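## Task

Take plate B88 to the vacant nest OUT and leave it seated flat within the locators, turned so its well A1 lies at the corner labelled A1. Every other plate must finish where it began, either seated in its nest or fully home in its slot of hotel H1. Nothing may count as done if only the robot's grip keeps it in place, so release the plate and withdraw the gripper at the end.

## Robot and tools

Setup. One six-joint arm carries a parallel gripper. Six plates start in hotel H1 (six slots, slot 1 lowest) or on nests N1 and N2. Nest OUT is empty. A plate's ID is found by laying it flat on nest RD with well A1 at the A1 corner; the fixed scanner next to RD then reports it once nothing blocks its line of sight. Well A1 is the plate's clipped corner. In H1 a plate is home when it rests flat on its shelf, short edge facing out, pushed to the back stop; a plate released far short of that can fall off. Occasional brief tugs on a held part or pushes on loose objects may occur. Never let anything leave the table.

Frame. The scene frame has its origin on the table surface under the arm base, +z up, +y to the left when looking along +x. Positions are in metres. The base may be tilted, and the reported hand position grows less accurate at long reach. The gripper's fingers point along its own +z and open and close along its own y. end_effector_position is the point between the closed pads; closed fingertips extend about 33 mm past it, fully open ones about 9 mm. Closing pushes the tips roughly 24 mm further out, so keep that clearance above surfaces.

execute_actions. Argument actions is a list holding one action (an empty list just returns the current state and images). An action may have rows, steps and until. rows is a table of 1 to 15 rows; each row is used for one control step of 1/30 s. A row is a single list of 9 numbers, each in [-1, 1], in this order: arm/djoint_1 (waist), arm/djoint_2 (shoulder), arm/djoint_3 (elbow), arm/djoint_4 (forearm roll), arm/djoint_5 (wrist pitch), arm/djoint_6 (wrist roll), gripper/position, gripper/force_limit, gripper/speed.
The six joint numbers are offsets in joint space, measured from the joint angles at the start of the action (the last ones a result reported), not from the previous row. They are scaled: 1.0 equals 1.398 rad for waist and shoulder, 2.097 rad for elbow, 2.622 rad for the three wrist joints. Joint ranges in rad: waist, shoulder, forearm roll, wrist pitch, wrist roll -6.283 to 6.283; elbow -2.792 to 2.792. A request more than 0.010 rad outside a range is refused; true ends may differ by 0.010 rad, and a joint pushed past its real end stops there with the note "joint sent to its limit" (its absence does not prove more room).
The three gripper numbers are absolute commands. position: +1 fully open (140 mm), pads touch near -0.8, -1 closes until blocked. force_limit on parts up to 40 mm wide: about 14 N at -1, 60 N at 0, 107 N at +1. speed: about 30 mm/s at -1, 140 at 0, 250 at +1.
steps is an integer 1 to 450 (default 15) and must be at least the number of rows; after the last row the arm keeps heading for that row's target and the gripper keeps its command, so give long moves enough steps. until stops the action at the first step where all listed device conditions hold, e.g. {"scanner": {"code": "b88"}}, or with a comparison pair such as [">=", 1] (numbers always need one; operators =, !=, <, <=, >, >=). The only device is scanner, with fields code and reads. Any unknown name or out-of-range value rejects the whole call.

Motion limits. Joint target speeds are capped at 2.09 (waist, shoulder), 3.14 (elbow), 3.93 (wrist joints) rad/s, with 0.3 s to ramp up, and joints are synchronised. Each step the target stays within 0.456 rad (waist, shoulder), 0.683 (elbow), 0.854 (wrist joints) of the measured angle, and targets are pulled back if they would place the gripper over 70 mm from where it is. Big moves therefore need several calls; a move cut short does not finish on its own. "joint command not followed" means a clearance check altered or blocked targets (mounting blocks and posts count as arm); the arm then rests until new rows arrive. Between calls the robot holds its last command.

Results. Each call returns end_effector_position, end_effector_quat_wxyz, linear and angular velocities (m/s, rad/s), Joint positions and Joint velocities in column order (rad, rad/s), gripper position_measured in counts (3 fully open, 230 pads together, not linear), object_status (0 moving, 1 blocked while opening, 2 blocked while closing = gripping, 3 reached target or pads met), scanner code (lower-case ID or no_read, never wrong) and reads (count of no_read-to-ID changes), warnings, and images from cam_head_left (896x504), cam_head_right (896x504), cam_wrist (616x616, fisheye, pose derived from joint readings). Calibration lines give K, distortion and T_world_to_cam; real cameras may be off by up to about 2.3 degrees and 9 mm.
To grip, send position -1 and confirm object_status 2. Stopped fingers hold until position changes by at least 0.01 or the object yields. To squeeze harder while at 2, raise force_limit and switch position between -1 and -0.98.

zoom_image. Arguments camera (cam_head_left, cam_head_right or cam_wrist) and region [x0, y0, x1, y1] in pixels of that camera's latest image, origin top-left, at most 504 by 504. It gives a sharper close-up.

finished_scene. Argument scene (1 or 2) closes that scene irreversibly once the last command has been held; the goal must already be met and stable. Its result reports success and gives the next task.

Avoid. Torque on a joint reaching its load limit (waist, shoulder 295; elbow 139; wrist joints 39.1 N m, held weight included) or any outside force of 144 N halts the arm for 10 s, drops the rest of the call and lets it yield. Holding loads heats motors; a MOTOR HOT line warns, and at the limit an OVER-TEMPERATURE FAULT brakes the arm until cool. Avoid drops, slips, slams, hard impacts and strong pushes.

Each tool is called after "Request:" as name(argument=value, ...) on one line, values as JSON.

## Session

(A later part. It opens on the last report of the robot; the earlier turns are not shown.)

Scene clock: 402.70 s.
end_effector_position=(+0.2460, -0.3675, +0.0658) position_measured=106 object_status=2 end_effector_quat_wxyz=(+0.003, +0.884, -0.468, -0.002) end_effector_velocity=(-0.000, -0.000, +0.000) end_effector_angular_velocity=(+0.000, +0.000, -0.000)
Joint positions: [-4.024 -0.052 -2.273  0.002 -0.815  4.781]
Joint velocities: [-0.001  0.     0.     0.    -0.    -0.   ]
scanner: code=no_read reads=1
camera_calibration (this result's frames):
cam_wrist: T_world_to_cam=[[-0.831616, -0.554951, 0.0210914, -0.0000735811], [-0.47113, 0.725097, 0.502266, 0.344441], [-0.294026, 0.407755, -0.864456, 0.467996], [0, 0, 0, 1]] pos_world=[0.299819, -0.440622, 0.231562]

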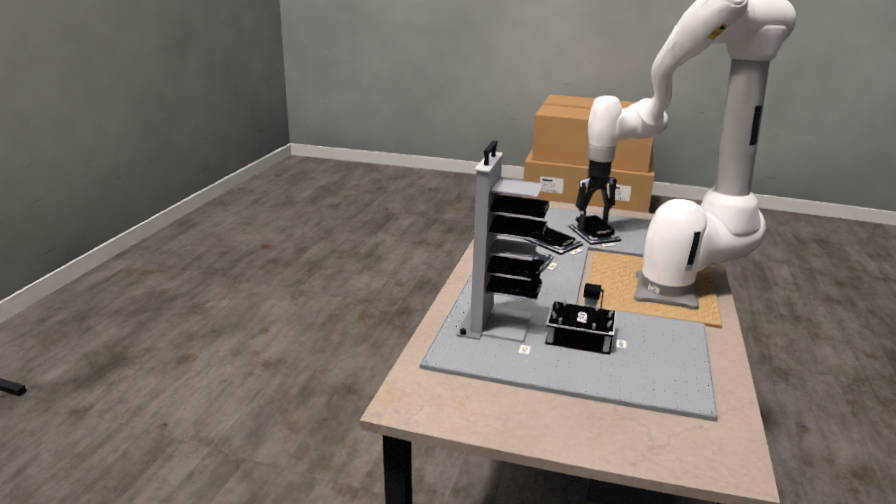

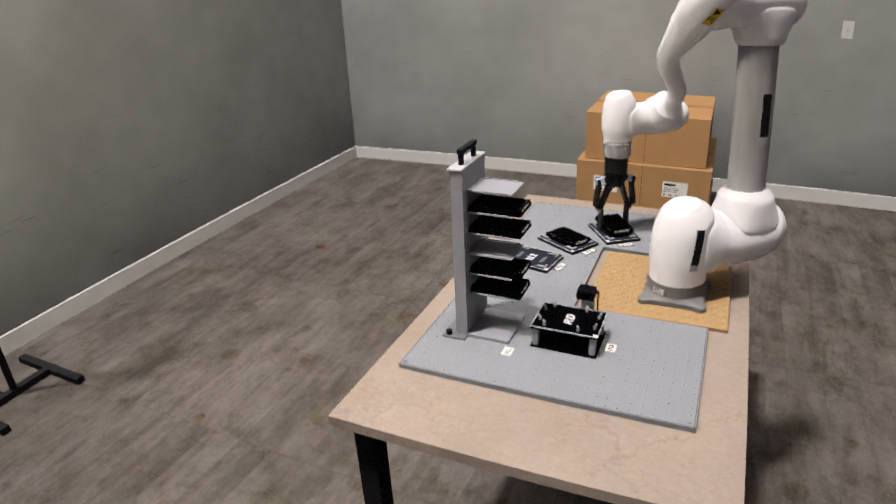

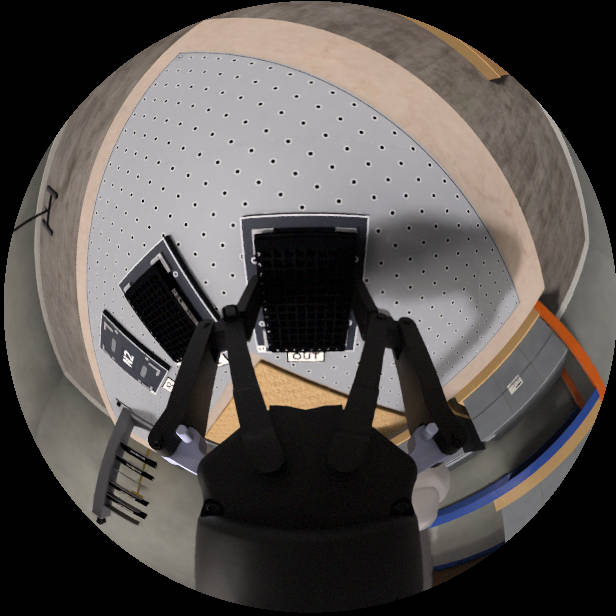

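Request:
execute_actions(actions=[{"rows":[[0,-0.007,-0.005,0,0.008,0,-1,0,0]],"steps":25}])

Request:
execute_actions(actions=[{"rows":[[0,0,0,0,0,0,1,0,0]],"steps":30}])

Request:
execute_actions(actions=[{"rows":[[0,0.06,0.045,0,-0.068,0,1,0,0]],"steps":30}])

Request:
zoom_image(camera="cam_wrist", region=[200,180,420,380])

Scene clock: 406.77 s.
end_effector_position=(+0.2450, -0.3663, +0.0573) position_measured=106 object_status=2 end_effector_quat_wxyz=(+0.003, +0.884, -0.468, -0.002) end_effector_velocity=(-0.000, -0.000, -0.000) end_effector_angular_velocity=(+0.001, +0.001, -0.000)
Joint positions: [-4.024 -0.061 -2.283  0.002 -0.794  4.781]
Joint velocities: [-0.001 -0.001 -0.    -0.    -0.    -0.001]
scanner: code=no_read reads=1
camera_calibration (this result's frames):
cam_wrist: T_world_to_cam=[[-0.83162, -0.554945, 0.0210682, -0.0000784664], [-0.471343, 0.725382, 0.501654, 0.347556], [-0.293673, 0.407255, -0.864812, 0.459589], [0, 0, 0, 1]] pos_world=[0.298722, -0.439324, 0.223107]

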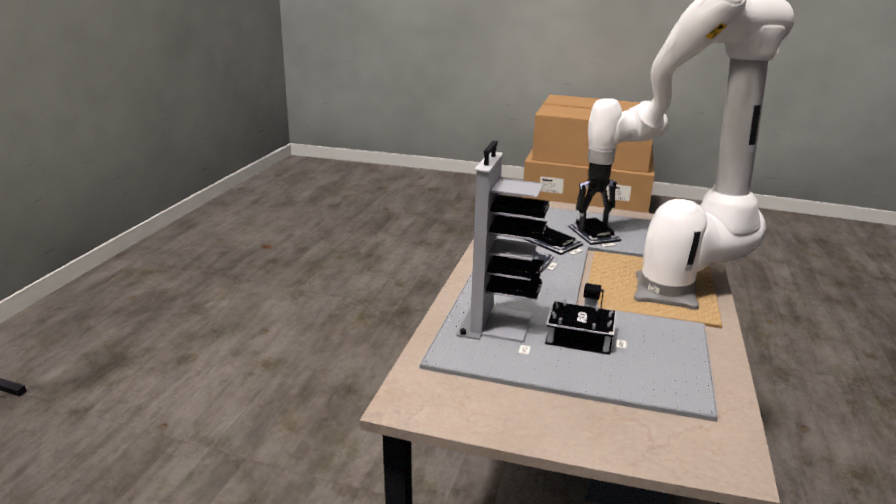

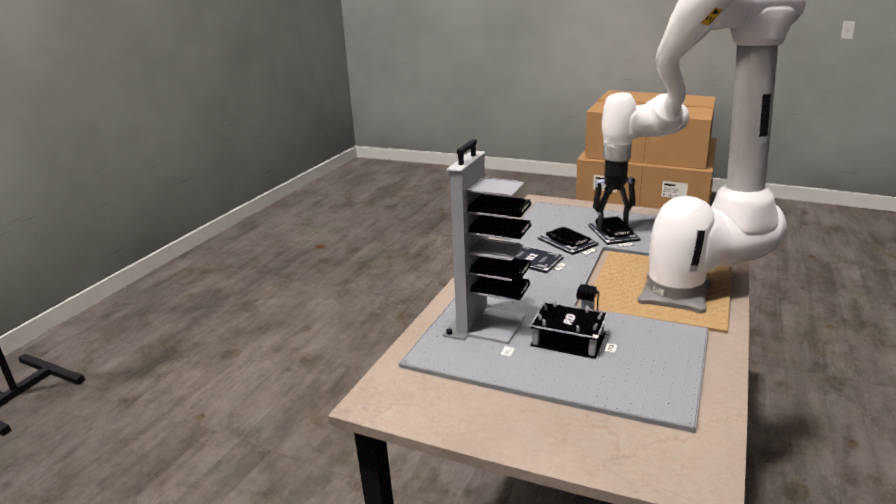

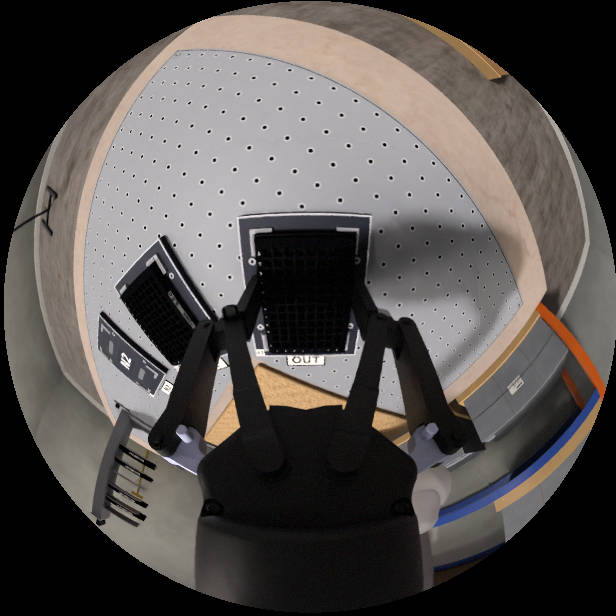

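Scene clock: 407.77 s.
end_effector_position=(+0.2450, -0.3663, +0.0573) position_measured=3 object_status=3 end_effector_quat_wxyz=(+0.003, +0.884, -0.468, -0.002) end_effector_velocity=(-0.000, -0.000, +0.000) end_effector_angular_velocity=(-0.000, -0.001, -0.002)
Joint positions: [-4.024 -0.061 -2.283  0.002 -0.794  4.781]
Joint velocities: [-0.     0.     0.     0.     0.     0.001]
scanner: code=no_read reads=1
camera_calibration (this result's frames):
cam_wrist: T_world_to_cam=[[-0.831621, -0.554944, 0.0210691, -0.0000787656], [-0.471331, 0.725368, 0.501685, 0.347537], [-0.29369, 0.407281, -0.864794, 0.459568], [0, 0, 0, 1]] pos_world=[0.29871, -0.43931, 0.223079]

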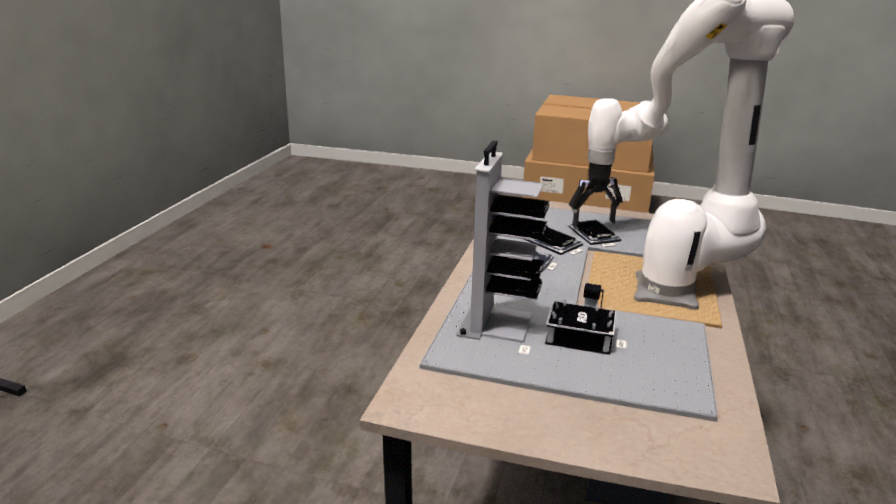

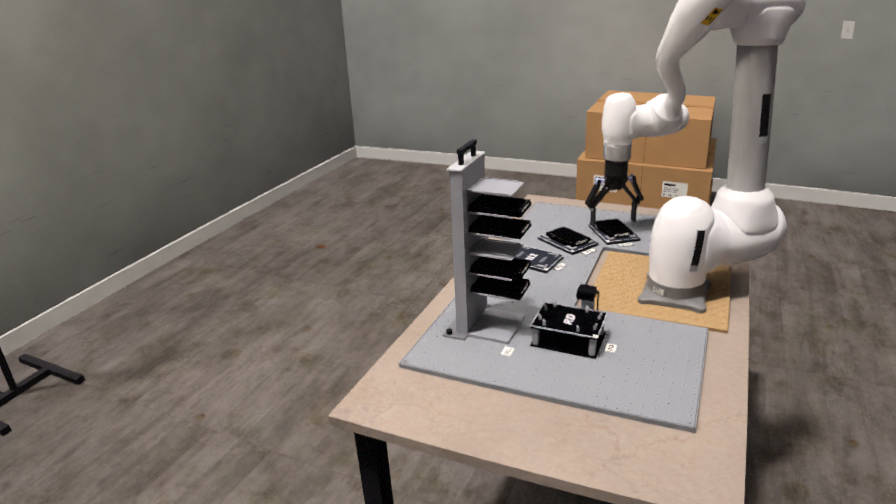

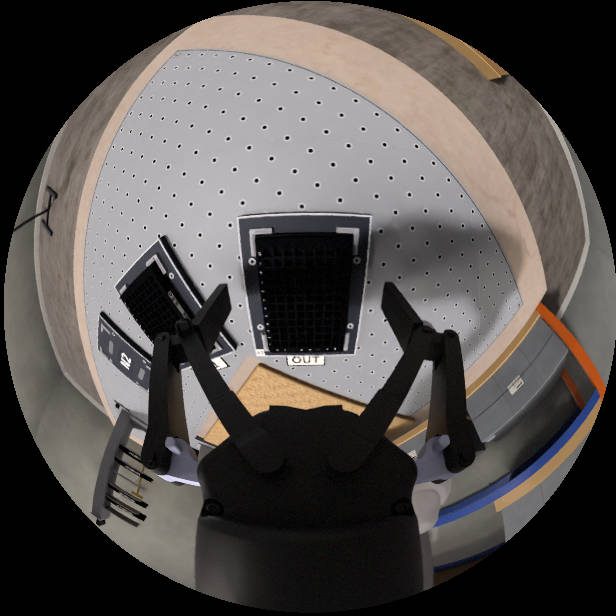

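Scene clock: 408.77 s.
end_effector_position=(+0.2525, -0.3748, +0.1353) position_measured=3 object_status=3 end_effector_quat_wxyz=(+0.003, +0.884, -0.468, -0.002) end_effector_velocity=(+0.000, +0.000, +0.000) end_effector_angular_velocity=(-0.001, +0.000, +0.000)
Joint positions: [-4.024  0.022 -2.189  0.002 -0.972  4.781]
Joint velocities: [ 0.     0.     0.    -0.001 -0.     0.   ]
scanner: code=no_read reads=1
camera_calibration (this result's frames):
cam_wrist: T_world_to_cam=[[-0.831508, -0.55512, 0.0208663, -0.000256935], [-0.471558, 0.7252, 0.501716, 0.318057], [-0.293645, 0.407341, -0.864781, 0.532729], [0, 0, 0, 1]] pos_world=[0.306202, -0.4478, 0.301125]

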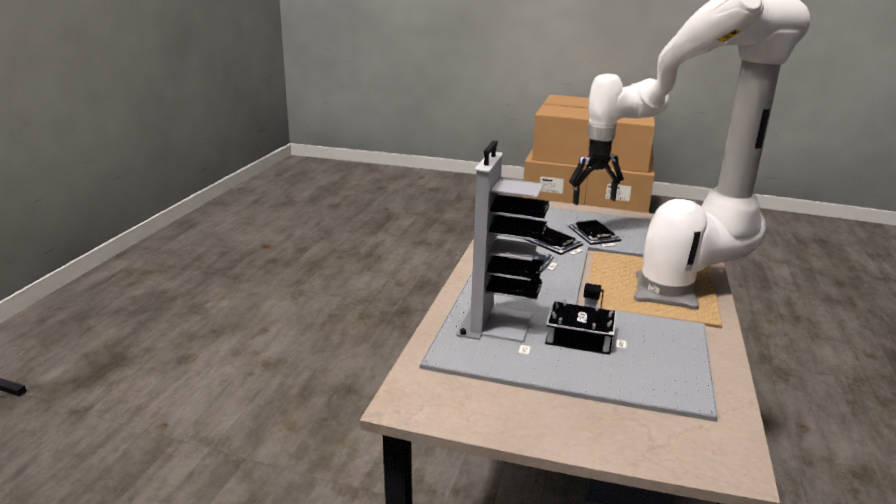

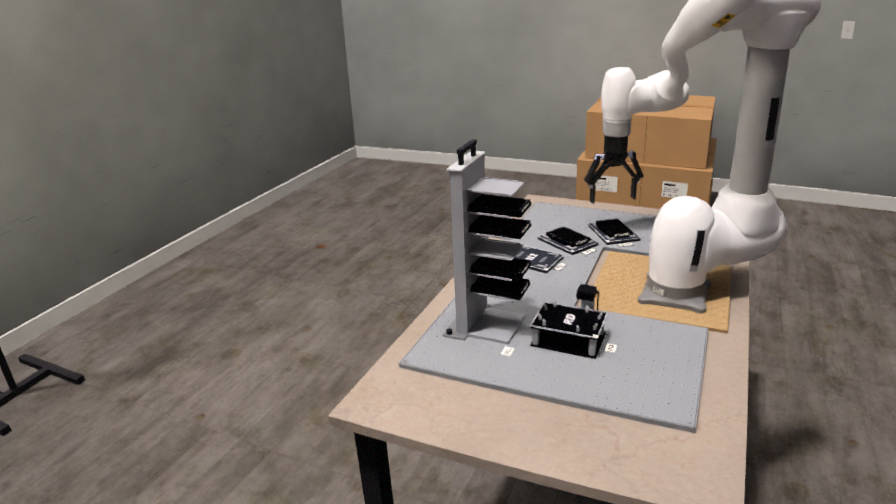

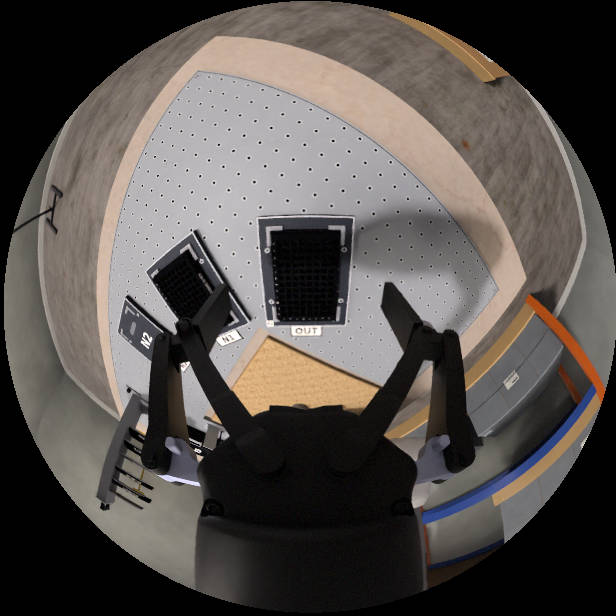

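Region (200, 180, 420, 380) of cam_wrist's 616x616 image, scaled by 2.291, with more detail than that image has; it fills the top 458 rows of this view, and the rest is white.

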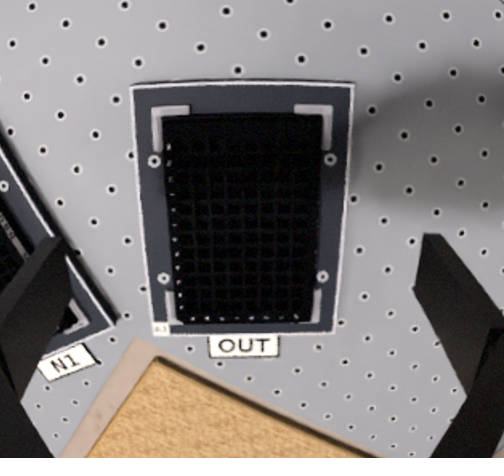

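Seated.

Request:
finished_scene(scene=1)

The scene is finished: the task was done.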